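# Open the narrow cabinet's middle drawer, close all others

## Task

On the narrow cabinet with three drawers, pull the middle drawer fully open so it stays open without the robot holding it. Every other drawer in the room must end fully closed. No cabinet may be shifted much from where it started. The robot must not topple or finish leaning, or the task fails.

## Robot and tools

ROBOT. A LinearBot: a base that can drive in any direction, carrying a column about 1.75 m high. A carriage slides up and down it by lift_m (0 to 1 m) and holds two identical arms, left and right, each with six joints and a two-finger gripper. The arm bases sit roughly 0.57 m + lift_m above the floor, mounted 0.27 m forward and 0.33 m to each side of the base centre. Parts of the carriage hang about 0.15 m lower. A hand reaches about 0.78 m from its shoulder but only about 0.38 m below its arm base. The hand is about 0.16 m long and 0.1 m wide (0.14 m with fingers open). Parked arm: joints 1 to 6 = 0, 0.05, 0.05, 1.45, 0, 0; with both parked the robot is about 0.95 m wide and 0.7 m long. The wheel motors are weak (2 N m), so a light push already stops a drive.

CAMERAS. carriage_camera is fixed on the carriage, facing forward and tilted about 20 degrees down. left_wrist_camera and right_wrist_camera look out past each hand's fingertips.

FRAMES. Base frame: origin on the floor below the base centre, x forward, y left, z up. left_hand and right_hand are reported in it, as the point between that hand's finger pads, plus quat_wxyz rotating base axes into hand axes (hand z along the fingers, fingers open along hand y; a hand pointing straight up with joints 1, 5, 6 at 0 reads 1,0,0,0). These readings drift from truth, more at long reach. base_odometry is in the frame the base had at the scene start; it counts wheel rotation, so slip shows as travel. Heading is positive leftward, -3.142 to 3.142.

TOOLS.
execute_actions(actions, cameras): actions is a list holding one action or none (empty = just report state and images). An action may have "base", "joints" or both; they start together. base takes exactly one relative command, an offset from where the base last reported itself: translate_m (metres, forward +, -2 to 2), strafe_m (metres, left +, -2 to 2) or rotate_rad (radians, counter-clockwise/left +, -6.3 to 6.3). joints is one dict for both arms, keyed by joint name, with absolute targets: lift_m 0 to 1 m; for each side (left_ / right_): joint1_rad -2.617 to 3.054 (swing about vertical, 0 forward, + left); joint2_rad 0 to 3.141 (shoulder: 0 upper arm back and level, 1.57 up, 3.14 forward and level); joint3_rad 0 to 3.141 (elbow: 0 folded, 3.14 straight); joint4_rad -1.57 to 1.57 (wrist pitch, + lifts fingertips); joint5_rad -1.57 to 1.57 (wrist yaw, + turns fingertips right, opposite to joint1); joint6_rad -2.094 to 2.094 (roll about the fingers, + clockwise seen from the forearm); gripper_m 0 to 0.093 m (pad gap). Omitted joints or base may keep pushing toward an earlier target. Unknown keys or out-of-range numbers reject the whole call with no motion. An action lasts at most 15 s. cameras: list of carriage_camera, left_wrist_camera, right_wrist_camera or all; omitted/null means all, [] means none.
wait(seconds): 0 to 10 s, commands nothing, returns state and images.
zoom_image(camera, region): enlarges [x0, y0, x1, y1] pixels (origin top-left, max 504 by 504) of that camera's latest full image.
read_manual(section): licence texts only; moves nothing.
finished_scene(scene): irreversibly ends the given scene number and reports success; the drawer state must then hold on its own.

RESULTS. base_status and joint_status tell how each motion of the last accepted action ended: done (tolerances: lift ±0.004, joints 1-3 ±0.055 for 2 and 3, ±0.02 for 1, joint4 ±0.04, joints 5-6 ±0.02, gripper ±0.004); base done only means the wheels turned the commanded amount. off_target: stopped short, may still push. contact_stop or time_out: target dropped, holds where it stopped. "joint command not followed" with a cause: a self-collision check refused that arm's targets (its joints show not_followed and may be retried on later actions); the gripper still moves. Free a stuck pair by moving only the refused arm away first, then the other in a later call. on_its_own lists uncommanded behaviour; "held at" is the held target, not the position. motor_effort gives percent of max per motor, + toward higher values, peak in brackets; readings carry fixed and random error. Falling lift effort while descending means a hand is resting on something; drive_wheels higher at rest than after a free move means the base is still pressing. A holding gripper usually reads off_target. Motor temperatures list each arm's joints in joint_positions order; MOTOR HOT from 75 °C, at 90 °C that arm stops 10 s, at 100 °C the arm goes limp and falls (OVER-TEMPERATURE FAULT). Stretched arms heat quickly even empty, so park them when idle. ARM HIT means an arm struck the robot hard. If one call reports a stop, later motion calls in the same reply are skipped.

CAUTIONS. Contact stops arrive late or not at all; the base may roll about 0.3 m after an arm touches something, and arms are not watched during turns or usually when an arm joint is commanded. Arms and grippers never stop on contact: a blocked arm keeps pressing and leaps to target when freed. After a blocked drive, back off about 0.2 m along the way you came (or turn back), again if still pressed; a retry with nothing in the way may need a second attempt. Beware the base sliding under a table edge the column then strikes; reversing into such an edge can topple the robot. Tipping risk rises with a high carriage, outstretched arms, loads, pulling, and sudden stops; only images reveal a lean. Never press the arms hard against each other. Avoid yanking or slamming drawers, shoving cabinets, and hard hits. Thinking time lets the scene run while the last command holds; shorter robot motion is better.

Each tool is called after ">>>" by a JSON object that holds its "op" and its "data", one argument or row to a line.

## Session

>>> {"op": "execute_actions", "data": {
  "actions": [],
  "cameras": ["carriage_camera"]
}}

Scene clock: 0.00 s.
Motor temperatures (°C, as the motors report them): left_arm=[31 37 34 37 31 33] | right_arm=[30 32 35 31 33 32]
base_odometry: x=+0.000 y=+0.000 heading=+0.000 (m, m, rad; odometry frame)
base_status: not commanded
joint_positions: lift_m=+0.297 left_joint1_rad=-0.020 left_joint2_rad=+0.042 left_joint3_rad=+0.020 left_joint4_rad=+1.438 left_joint5_rad=-0.023 left_joint6_rad=-0.042 left_gripper_m=+0.094 right_joint1_rad=-0.019 right_joint2_rad=+0.057 right_joint3_rad=+0.042 right_joint4_rad=+1.459 right_joint5_rad=+0.016 right_joint6_rad=+0.001 right_gripper_m=+0.094
joint_status: not commanded
motor_effort: lift_m=+17 drive_wheels=+3 (%)
left_hand: x=+0.3096 y=+0.3220 z=+1.3070 quat_wxyz=(+0.996, -0.012, +0.077, -0.030) (m; base frame)
right_hand: x=+0.3025 y=-0.3222 z=+1.3137 quat_wxyz=(+0.998, +0.009, +0.064, -0.010) (m; base frame)
pictures: carriage_camera
Images, in order (width x height): carriage_camera 504x504.

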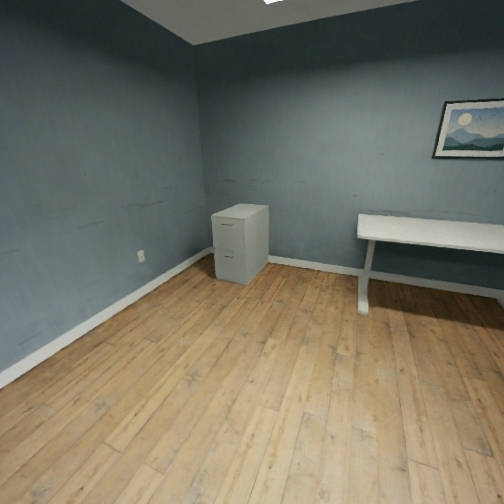

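>>> {"op": "zoom_image", "data": {
  "camera": "carriage_camera",
  "region": [190, 190, 290, 290]
}}

>>> {"op": "execute_actions", "data": {
  "actions": [
    {"base":{"rotate_rad":-1.93},"joints":{"lift_m":0.0,"right_joint2_rad":1.5,"right_joint3_rad":1.3,"right_joint4_rad":0.4,"right_joint1_rad":-1.2}}
  ],
  "cameras": ["carriage_camera","right_wrist_camera"]
}}

Region (190, 190, 290, 290) of carriage_camera's 504x504 image, scaled by 5.040, with more detail than that image has.

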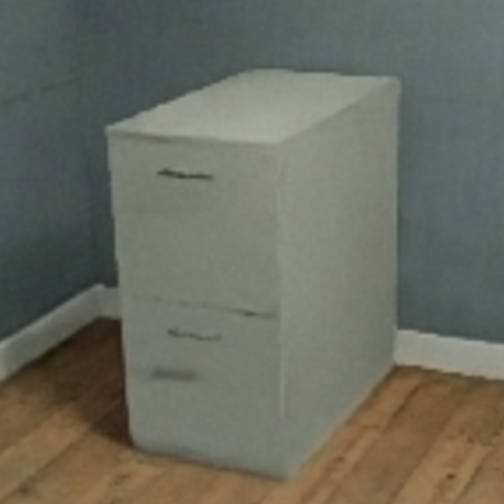

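Scene clock: 11.17 s.
Motor temperatures (°C, as the motors report them): left_arm=[31 37 35 37 31 33] | right_arm=[30 33 37 32 33 32]
base_odometry: x=+0.000 y=+0.000 heading=-1.929 (m, m, rad; odometry frame)
base_status: done
joint_positions: lift_m=+0.000 left_joint1_rad=-0.020 left_joint2_rad=+0.042 left_joint3_rad=+0.020 left_joint4_rad=+1.437 left_joint5_rad=-0.023 left_joint6_rad=-0.042 left_gripper_m=+0.094 right_joint1_rad=-1.197 right_joint2_rad=+1.521 right_joint3_rad=+1.278 right_joint4_rad=+0.376 right_joint5_rad=+0.013 right_joint6_rad=+0.001 right_gripper_m=+0.094
joint_status: all done
motor_effort: lift_m=+16(18) drive_wheels=+10(33) (%)
left_hand: x=+0.3099 y=+0.3220 z=+1.0097 quat_wxyz=(+0.996, -0.012, +0.078, -0.030) (m; base frame)
right_hand: x=+0.4507 y=-0.7876 z=+0.9970 quat_wxyz=(+0.620, +0.375, +0.541, -0.427) (m; base frame)
pictures: carriage_camera, right_wrist_camera
Images, in order (width x height): carriage_camera 504x504, right_wrist_camera 504x504.

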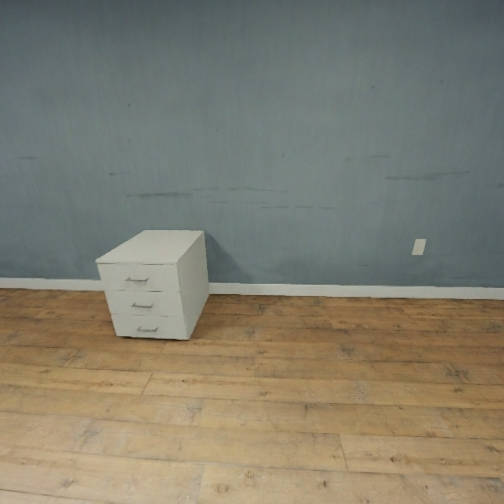

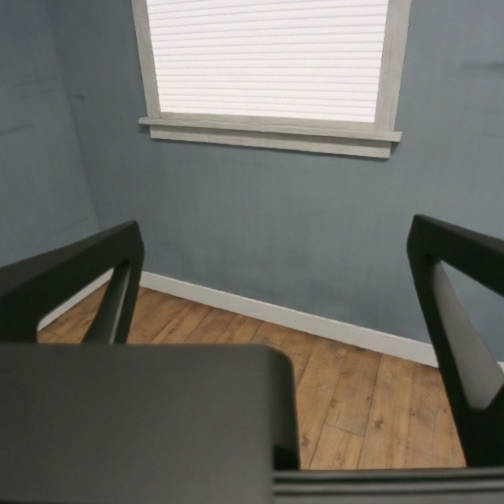

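>>> {"op": "zoom_image", "data": {
  "camera": "carriage_camera",
  "region": [90, 220, 220, 350]
}}

>>> {"op": "execute_actions", "data": {
  "actions": [
    {"base":{"rotate_rad":-0.045},"joints":{"right_joint1_rad":-2.6}}
  ],
  "cameras": ["carriage_camera","right_wrist_camera"]
}}

Region (90, 220, 220, 350) of carriage_camera's 504x504 image, scaled by 3.877, with more detail than that image has.

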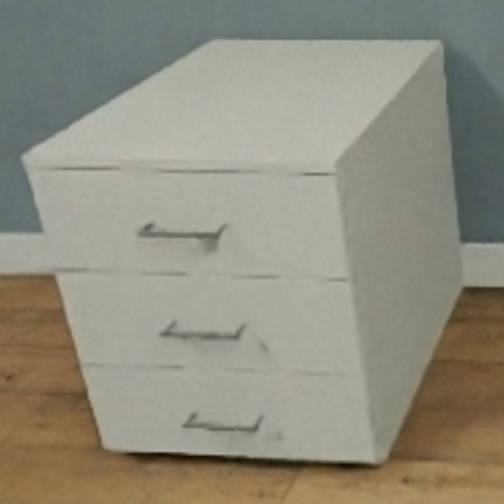

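Scene clock: 16.70 s.
Motor temperatures (°C, as the motors report them): left_arm=[31 38 36 37 31 33] | right_arm=[30 35 38 34 33 32]
base_odometry: x=+0.000 y=+0.000 heading=-1.973 (m, m, rad; odometry frame)
base_status: done
joint_positions: lift_m=+0.000 left_joint1_rad=-0.020 left_joint2_rad=+0.042 left_joint3_rad=+0.020 left_joint4_rad=+1.437 left_joint5_rad=-0.023 left_joint6_rad=-0.042 left_gripper_m=+0.094 right_joint1_rad=-2.601 right_joint2_rad=+1.521 right_joint3_rad=+1.278 right_joint4_rad=+0.378 right_joint5_rad=+0.014 right_joint6_rad=+0.001 right_gripper_m=+0.094
joint_status: all done
motor_effort: lift_m=+17(15) drive_wheels=+12(36) (%)
left_hand: x=+0.3099 y=+0.3220 z=+1.0097 quat_wxyz=(+0.996, -0.012, +0.078, -0.030) (m; base frame)
right_hand: x=-0.1633 y=-0.5755 z=+0.9972 quat_wxyz=(+0.197, +0.635, +0.170, -0.727) (m; base frame)
pictures: carriage_camera, right_wrist_camera
Images, in order (width x height): carriage_camera 504x504, right_wrist_camera 504x504.

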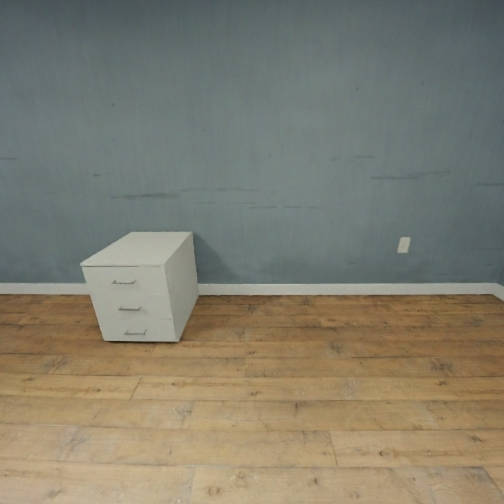

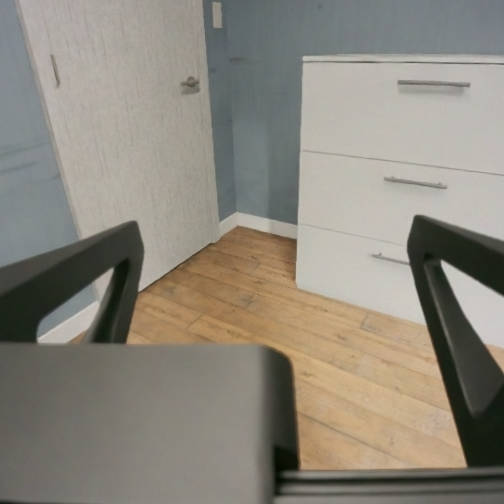

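>>> {"op": "execute_actions", "data": {
  "actions": [
    {"base":{"strafe_m":0.33},"joints":{"right_joint1_rad":-0.3}}
  ],
  "cameras": ["carriage_camera"]
}}

>>> {"op": "execute_actions", "data": {
  "actions": [
    {"base":{"translate_m":0.44},"joints":{"lift_m":0.015,"right_joint1_rad":0,"right_joint2_rad":0.05,"right_joint3_rad":0.05,"right_joint4_rad":1.45,"left_joint1_rad":0,"left_joint2_rad":3.14,"left_joint3_rad":1.28,"left_joint4_rad":0.97,"left_joint5_rad":0,"left_joint6_rad":1.57,"left_gripper_m":0.045}}
  ],
  "cameras": ["carriage_camera","left_wrist_camera"]
}}

>>> {"op": "zoom_image", "data": {
  "camera": "carriage_camera",
  "region": [60, 280, 260, 480]
}}

Scene clock: 27.17 s.
Motor temperatures (°C, as the motors report them): left_arm=[31 38 37 37 31 33] | right_arm=[30 37 41 36 33 32]
base_odometry: x=+0.304 y=-0.130 heading=-1.974 (m, m, rad; odometry frame)
base_status: done
joint_positions: lift_m=+0.000 left_joint1_rad=-0.020 left_joint2_rad=+0.042 left_joint3_rad=+0.020 left_joint4_rad=+1.437 left_joint5_rad=-0.023 left_joint6_rad=-0.042 left_gripper_m=+0.094 right_joint1_rad=-0.297 right_joint2_rad=+1.521 right_joint3_rad=+1.278 right_joint4_rad=+0.379 right_joint5_rad=+0.014 right_joint6_rad=+0.001 right_gripper_m=+0.094
joint_status: all done
motor_effort: lift_m=+19(17) drive_wheels=-6(30) (%)
left_hand: x=+0.3099 y=+0.3220 z=+1.0097 quat_wxyz=(+0.996, -0.012, +0.078, -0.030) (m; base frame)
right_hand: x=+0.7490 y=-0.4681 z=+0.9977 quat_wxyz=(+0.745, +0.103, +0.649, -0.116) (m; base frame)
pictures: carriage_camera
Images, in order (width x height): carriage_camera 504x504.

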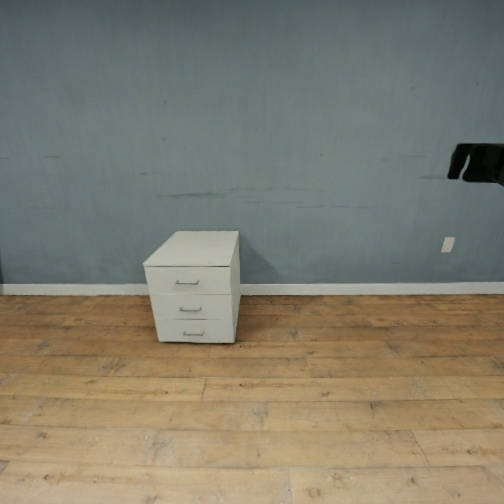

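Scene clock: 30.10 s.
Motor temperatures (°C, as the motors report them): left_arm=[31 38 37 38 31 33] | right_arm=[30 37 41 36 33 32]
base_odometry: x=+0.132 y=-0.535 heading=-1.973 (m, m, rad; odometry frame)
base_status: done
joint_positions: lift_m=+0.015 left_joint1_rad=-0.010 left_joint2_rad=+3.127 left_joint3_rad=+1.286 left_joint4_rad=+0.971 left_joint5_rad=-0.005 left_joint6_rad=+1.566 left_gripper_m=+0.045 right_joint1_rad=-0.004 right_joint2_rad=+0.056 right_joint3_rad=+0.059 right_joint4_rad=+1.454 right_joint5_rad=+0.014 right_joint6_rad=+0.001 right_gripper_m=+0.094
joint_status: all done
motor_effort: lift_m=+15(19) drive_wheels=-6(28) (%)
left_hand: x=+0.7037 y=+0.3156 z=+0.2799 quat_wxyz=(+0.243, +0.665, +0.663, +0.243) (m; base frame)
right_hand: x=+0.2981 y=-0.3214 z=+1.0362 quat_wxyz=(+0.998, +0.007, +0.057, -0.002) (m; base frame)
pictures: carriage_camera, left_wrist_camera
Images, in order (width x height): carriage_camera 504x504, left_wrist_camera 504x504.

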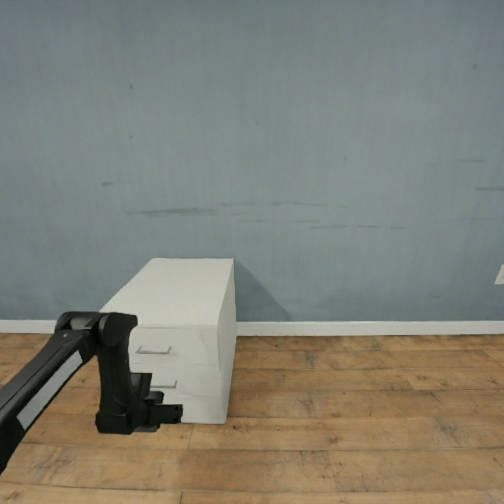

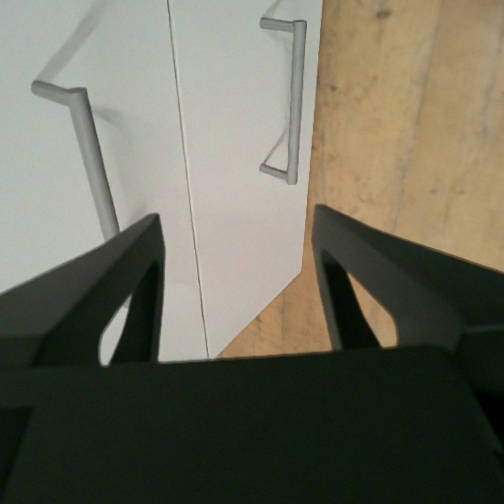

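Region (60, 280, 260, 480) of carriage_camera's 504x504 image, scaled by 2.520, with more detail than that image has.

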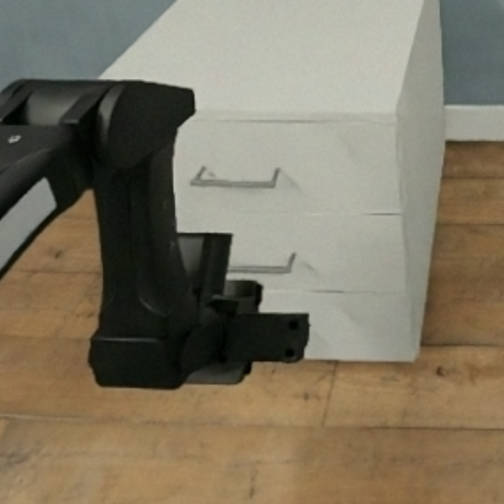

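>>> {"op": "execute_actions", "data": {
  "actions": [
    {"base":{"translate_m":0.075}}
  ],
  "cameras": ["carriage_camera","left_wrist_camera"]
}}

Scene clock: 33.83 s.
Motor temperatures (°C, as the motors report them): left_arm=[31 40 37 39 31 33] | right_arm=[30 37 40 35 33 32]
base_odometry: x=+0.102 y=-0.604 heading=-1.972 (m, m, rad; odometry frame)
base_status: done
joint_positions: lift_m=+0.015 left_joint1_rad=-0.008 left_joint2_rad=+3.127 left_joint3_rad=+1.286 left_joint4_rad=+0.972 left_joint5_rad=-0.005 left_joint6_rad=+1.566 left_gripper_m=+0.045 right_joint1_rad=-0.004 right_joint2_rad=+0.056 right_joint3_rad=+0.059 right_joint4_rad=+1.454 right_joint5_rad=+0.014 right_joint6_rad=+0.001 right_gripper_m=+0.094
joint_status: not commanded
motor_effort: lift_m=+22(20) drive_wheels=-6(29) (%)
left_hand: x=+0.7038 y=+0.3162 z=+0.2800 quat_wxyz=(+0.243, +0.664, +0.664, +0.243) (m; base frame)
right_hand: x=+0.2981 y=-0.3214 z=+1.0362 quat_wxyz=(+0.998, +0.007, +0.057, -0.002) (m; base frame)
pictures: carriage_camera, left_wrist_camera
Images, in order (width x height): carriage_camera 504x504, left_wrist_camera 504x504.

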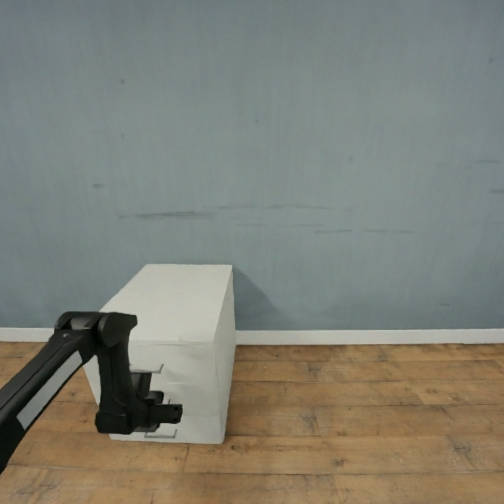

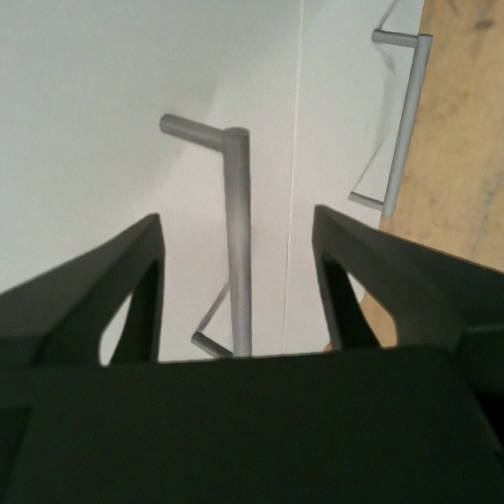

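>>> {"op": "execute_actions", "data": {
  "actions": [
    {"base":{"translate_m":0.022},"joints":{"lift_m":0.0,"left_joint1_rad":0.04,"left_joint4_rad":0.93}}
  ],
  "cameras": ["left_wrist_camera"]
}}

Scene clock: 39.17 s.
Motor temperatures (°C, as the motors report them): left_arm=[31 42 36 40 31 33] | right_arm=[30 36 40 34 33 32]
base_odometry: x=+0.094 y=-0.624 heading=-1.972 (m, m, rad; odometry frame)
base_status: done
joint_positions: lift_m=+0.000 left_joint1_rad=+0.038 left_joint2_rad=+3.132 left_joint3_rad=+1.286 left_joint4_rad=+0.937 left_joint5_rad=-0.003 left_joint6_rad=+1.566 left_gripper_m=+0.045 right_joint1_rad=-0.004 right_joint2_rad=+0.056 right_joint3_rad=+0.057 right_joint4_rad=+1.455 right_joint5_rad=+0.014 right_joint6_rad=+0.001 right_gripper_m=+0.094
joint_status: all done
motor_effort: lift_m=+20(16) drive_wheels=-3(31) (%)
left_hand: x=+0.6946 y=+0.3357 z=+0.2575 quat_wxyz=(+0.225, +0.654, +0.684, +0.234) (m; base frame)
right_hand: x=+0.2986 y=-0.3214 z=+1.0205 quat_wxyz=(+0.998, +0.007, +0.058, -0.002) (m; base frame)
pictures: left_wrist_camera
Images, in order (width x height): left_wrist_camera 504x504.

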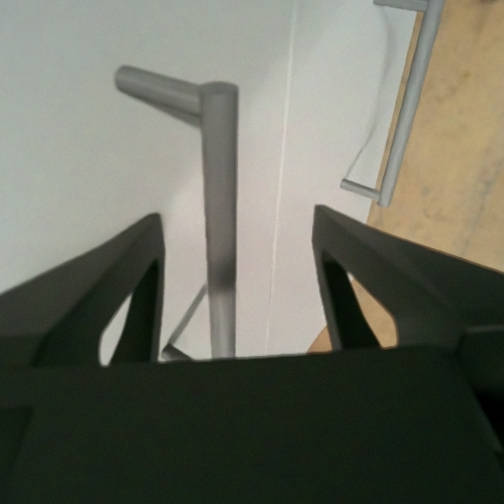

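>>> {"op": "execute_actions", "data": {
  "actions": [
    {"joints":{"left_gripper_m":0.0}}
  ],
  "cameras": ["left_wrist_camera"]
}}

Scene clock: 41.53 s.
Motor temperatures (°C, as the motors report them): left_arm=[31 43 36 40 31 33] | right_arm=[30 36 40 34 33 32]
base_odometry: x=+0.094 y=-0.624 heading=-1.972 (m, m, rad; odometry frame)
base_status: not commanded
joint_positions: lift_m=+0.000 left_joint1_rad=+0.038 left_joint2_rad=+3.130 left_joint3_rad=+1.286 left_joint4_rad=+0.951 left_joint5_rad=-0.003 left_joint6_rad=+1.587 left_gripper_m=+0.006 right_joint1_rad=-0.004 right_joint2_rad=+0.056 right_joint3_rad=+0.057 right_joint4_rad=+1.455 right_joint5_rad=+0.014 right_joint6_rad=+0.001 right_gripper_m=+0.094
joint_status: left_gripper_m off_target (ended at +0.006, target +0.000)
motor_effort: lift_m=+17(19) drive_wheels=-3(3) (%)
left_hand: x=+0.6983 y=+0.3359 z=+0.2606 quat_wxyz=(+0.227, +0.659, +0.675, +0.242) (m; base frame)
right_hand: x=+0.2986 y=-0.3214 z=+1.0205 quat_wxyz=(+0.998, +0.007, +0.058, -0.002) (m; base frame)
pictures: left_wrist_camera
Images, in order (width x height): left_wrist_camera 504x504.

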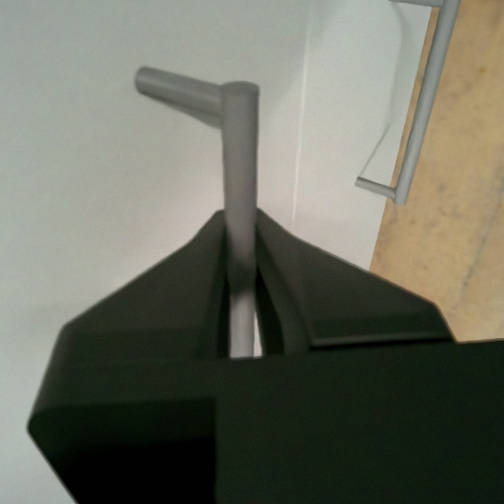

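>>> {"op": "execute_actions", "data": {
  "actions": [
    {"base":{"translate_m":-0.32}}
  ],
  "cameras": ["carriage_camera","left_wrist_camera"]
}}

Scene clock: 49.43 s.
Motor temperatures (°C, as the motors report them): left_arm=[31 46 36 41 31 33] | right_arm=[30 36 40 33 33 32]
base_odometry: x=+0.219 y=-0.330 heading=-1.971 (m, m, rad; odometry frame)
base_status: done
joint_positions: lift_m=+0.000 left_joint1_rad=+0.040 left_joint2_rad=+3.130 left_joint3_rad=+1.288 left_joint4_rad=+0.944 left_joint5_rad=-0.016 left_joint6_rad=+1.588 left_gripper_m=+0.006 right_joint1_rad=-0.004 right_joint2_rad=+0.056 right_joint3_rad=+0.057 right_joint4_rad=+1.454 right_joint5_rad=+0.014 right_joint6_rad=+0.001 right_gripper_m=+0.094
joint_status: not commanded
motor_effort: lift_m=+15(17) drive_wheels=-4(43) (%)
left_hand: x=+0.6981 y=+0.3389 z=+0.2600 quat_wxyz=(+0.221, +0.658, +0.677, +0.245) (m; base frame)
right_hand: x=+0.2988 y=-0.3214 z=+1.0205 quat_wxyz=(+0.998, +0.007, +0.058, -0.002) (m; base frame)
pictures: carriage_camera, left_wrist_camera
Images, in order (width x height): carriage_camera 504x504, left_wrist_camera 504x504.

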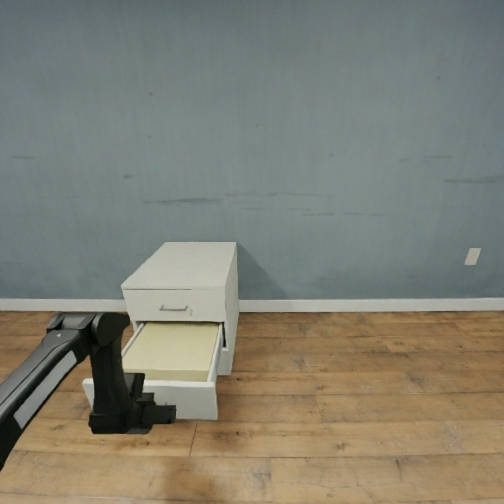

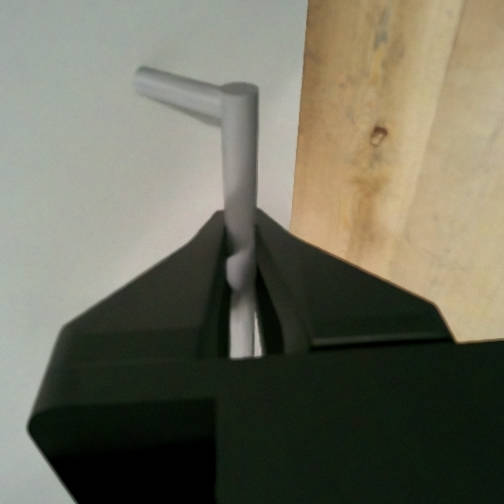

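>>> {"op": "execute_actions", "data": {
  "actions": [
    {"base":{"translate_m":-0.075}}
  ],
  "cameras": ["carriage_camera","left_wrist_camera"]
}}

Scene clock: 53.00 s.
Motor temperatures (°C, as the motors report them): left_arm=[31 47 36 42 31 33] | right_arm=[30 35 39 33 33 32]
base_odometry: x=+0.246 y=-0.268 heading=-1.971 (m, m, rad; odometry frame)
base_status: translate_m contact_stop (by the wheels' count: -0.067 of -0.075)
joint_positions: lift_m=-0.001 left_joint1_rad=+0.040 left_joint2_rad=+3.145 left_joint3_rad=+1.399 left_joint4_rad=+0.895 left_joint5_rad=-0.010 left_joint6_rad=+1.588 left_gripper_m=+0.006 right_joint1_rad=-0.004 right_joint2_rad=+0.056 right_joint3_rad=+0.057 right_joint4_rad=+1.453 right_joint5_rad=+0.014 right_joint6_rad=+0.001 right_gripper_m=+0.094
joint_status: not commanded
motor_effort: lift_m=+24(20) drive_wheels=+21(30) (%)
left_hand: x=+0.7308 y=+0.3392 z=+0.2630 quat_wxyz=(+0.238, +0.653, +0.671, +0.259) (m; base frame)
right_hand: x=+0.2990 y=-0.3214 z=+1.0198 quat_wxyz=(+0.998, +0.007, +0.058, -0.002) (m; base frame)
pictures: carriage_camera, left_wrist_camera
Images, in order (width x height): carriage_camera 504x504, left_wrist_camera 504x504.

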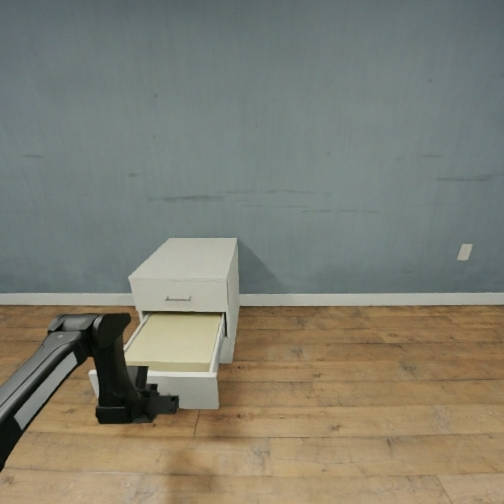

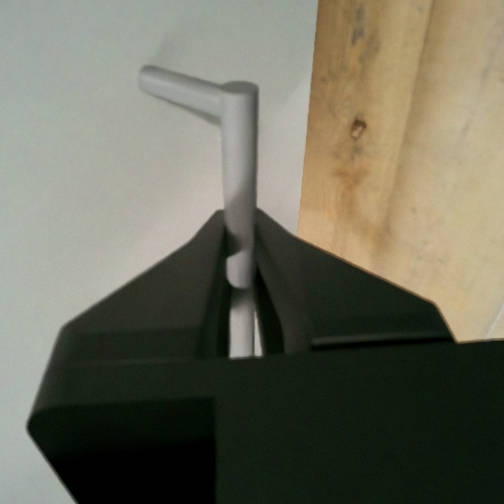

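>>> {"op": "execute_actions", "data": {
  "actions": [
    {"joints":{"left_joint3_rad":1.35,"left_joint4_rad":0.895,"left_gripper_m":0.04}}
  ],
  "cameras": ["left_wrist_camera"]
}}

>>> {"op": "execute_actions", "data": {
  "actions": [
    {"joints":{"lift_m":0.03}}
  ],
  "cameras": ["left_wrist_camera","carriage_camera"]
}}

>>> {"op": "zoom_image", "data": {
  "camera": "carriage_camera",
  "region": [70, 230, 270, 430]
}}

Scene clock: 60.27 s.
Motor temperatures (°C, as the motors report them): left_arm=[31 50 36 44 31 33] | right_arm=[30 35 39 33 33 32]
base_odometry: x=+0.246 y=-0.267 heading=-1.971 (m, m, rad; odometry frame)
base_status: not commanded
joint_positions: lift_m=+0.000 left_joint1_rad=+0.040 left_joint2_rad=+3.136 left_joint3_rad=+1.360 left_joint4_rad=+0.895 left_joint5_rad=-0.006 left_joint6_rad=+1.575 left_gripper_m=+0.040 right_joint1_rad=-0.004 right_joint2_rad=+0.056 right_joint3_rad=+0.057 right_joint4_rad=+1.453 right_joint5_rad=+0.014 right_joint6_rad=+0.001 right_gripper_m=+0.094
joint_status: all done
motor_effort: lift_m=+18(24) drive_wheels=-5(22) (%)
left_hand: x=+0.7181 y=+0.3380 z=+0.2611 quat_wxyz=(+0.232, +0.653, +0.678, +0.247) (m; base frame)
right_hand: x=+0.2990 y=-0.3214 z=+1.0205 quat_wxyz=(+0.998, +0.007, +0.058, -0.002) (m; base frame)
pictures: left_wrist_camera
Images, in order (width x height): left_wrist_camera 504x504.

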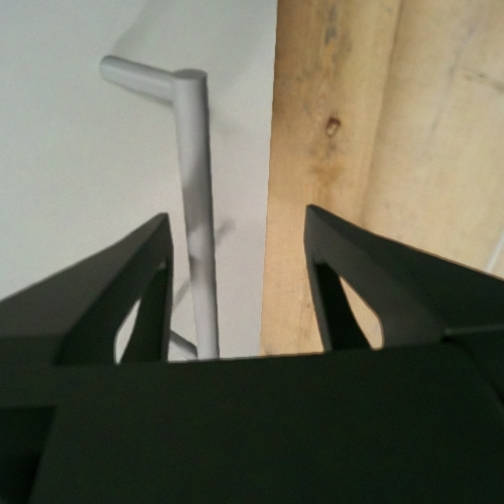

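Scene clock: 60.90 s.
Motor temperatures (°C, as the motors report them): left_arm=[31 50 36 44 31 33] | right_arm=[30 35 39 32 33 32]
base_odometry: x=+0.246 y=-0.267 heading=-1.971 (m, m, rad; odometry frame)
base_status: not commanded
joint_positions: lift_m=+0.030 left_joint1_rad=+0.040 left_joint2_rad=+3.135 left_joint3_rad=+1.360 left_joint4_rad=+0.902 left_joint5_rad=-0.006 left_joint6_rad=+1.575 left_gripper_m=+0.040 right_joint1_rad=-0.004 right_joint2_rad=+0.056 right_joint3_rad=+0.057 right_joint4_rad=+1.453 right_joint5_rad=+0.014 right_joint6_rad=+0.001 right_gripper_m=+0.094
joint_status: all done
motor_effort: lift_m=+15(20) drive_wheels=-4(5) (%)
left_hand: x=+0.7199 y=+0.3380 z=+0.2928 quat_wxyz=(+0.235, +0.651, +0.677, +0.249) (m; base frame)
right_hand: x=+0.2991 y=-0.3214 z=+1.0505 quat_wxyz=(+0.998, +0.007, +0.058, -0.002) (m; base frame)
pictures: carriage_camera, left_wrist_camera
Images, in order (width x height): carriage_camera 504x504, left_wrist_camera 504x504.

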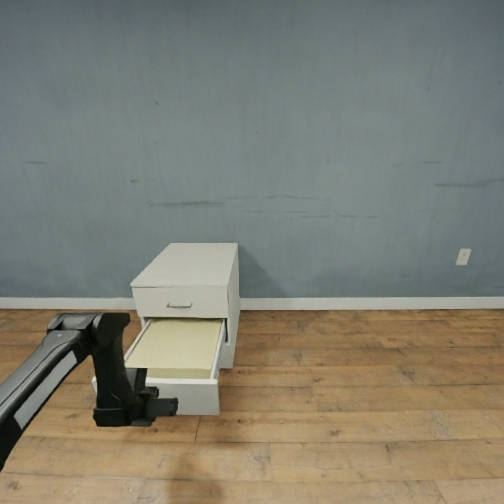

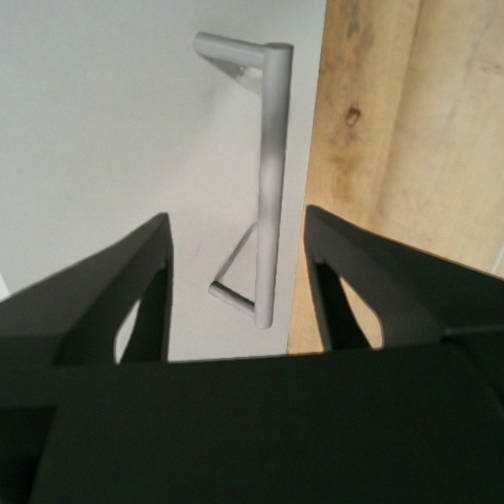

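Region (70, 230, 270, 430) of carriage_camera's 504x504 image, scaled by 2.520, with more detail than that image has.

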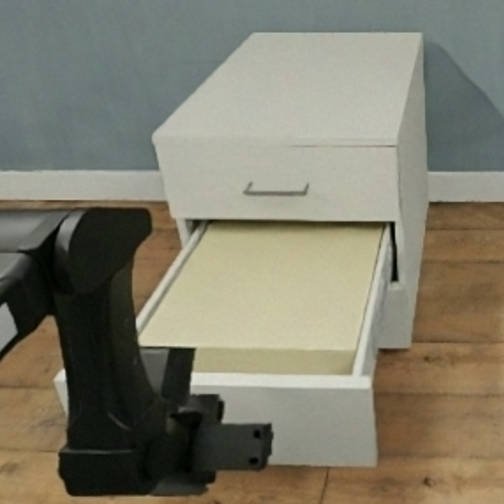

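>>> {"op": "finished_scene", "data": {
  "scene": 2
}}

The scene is finished: the task was done.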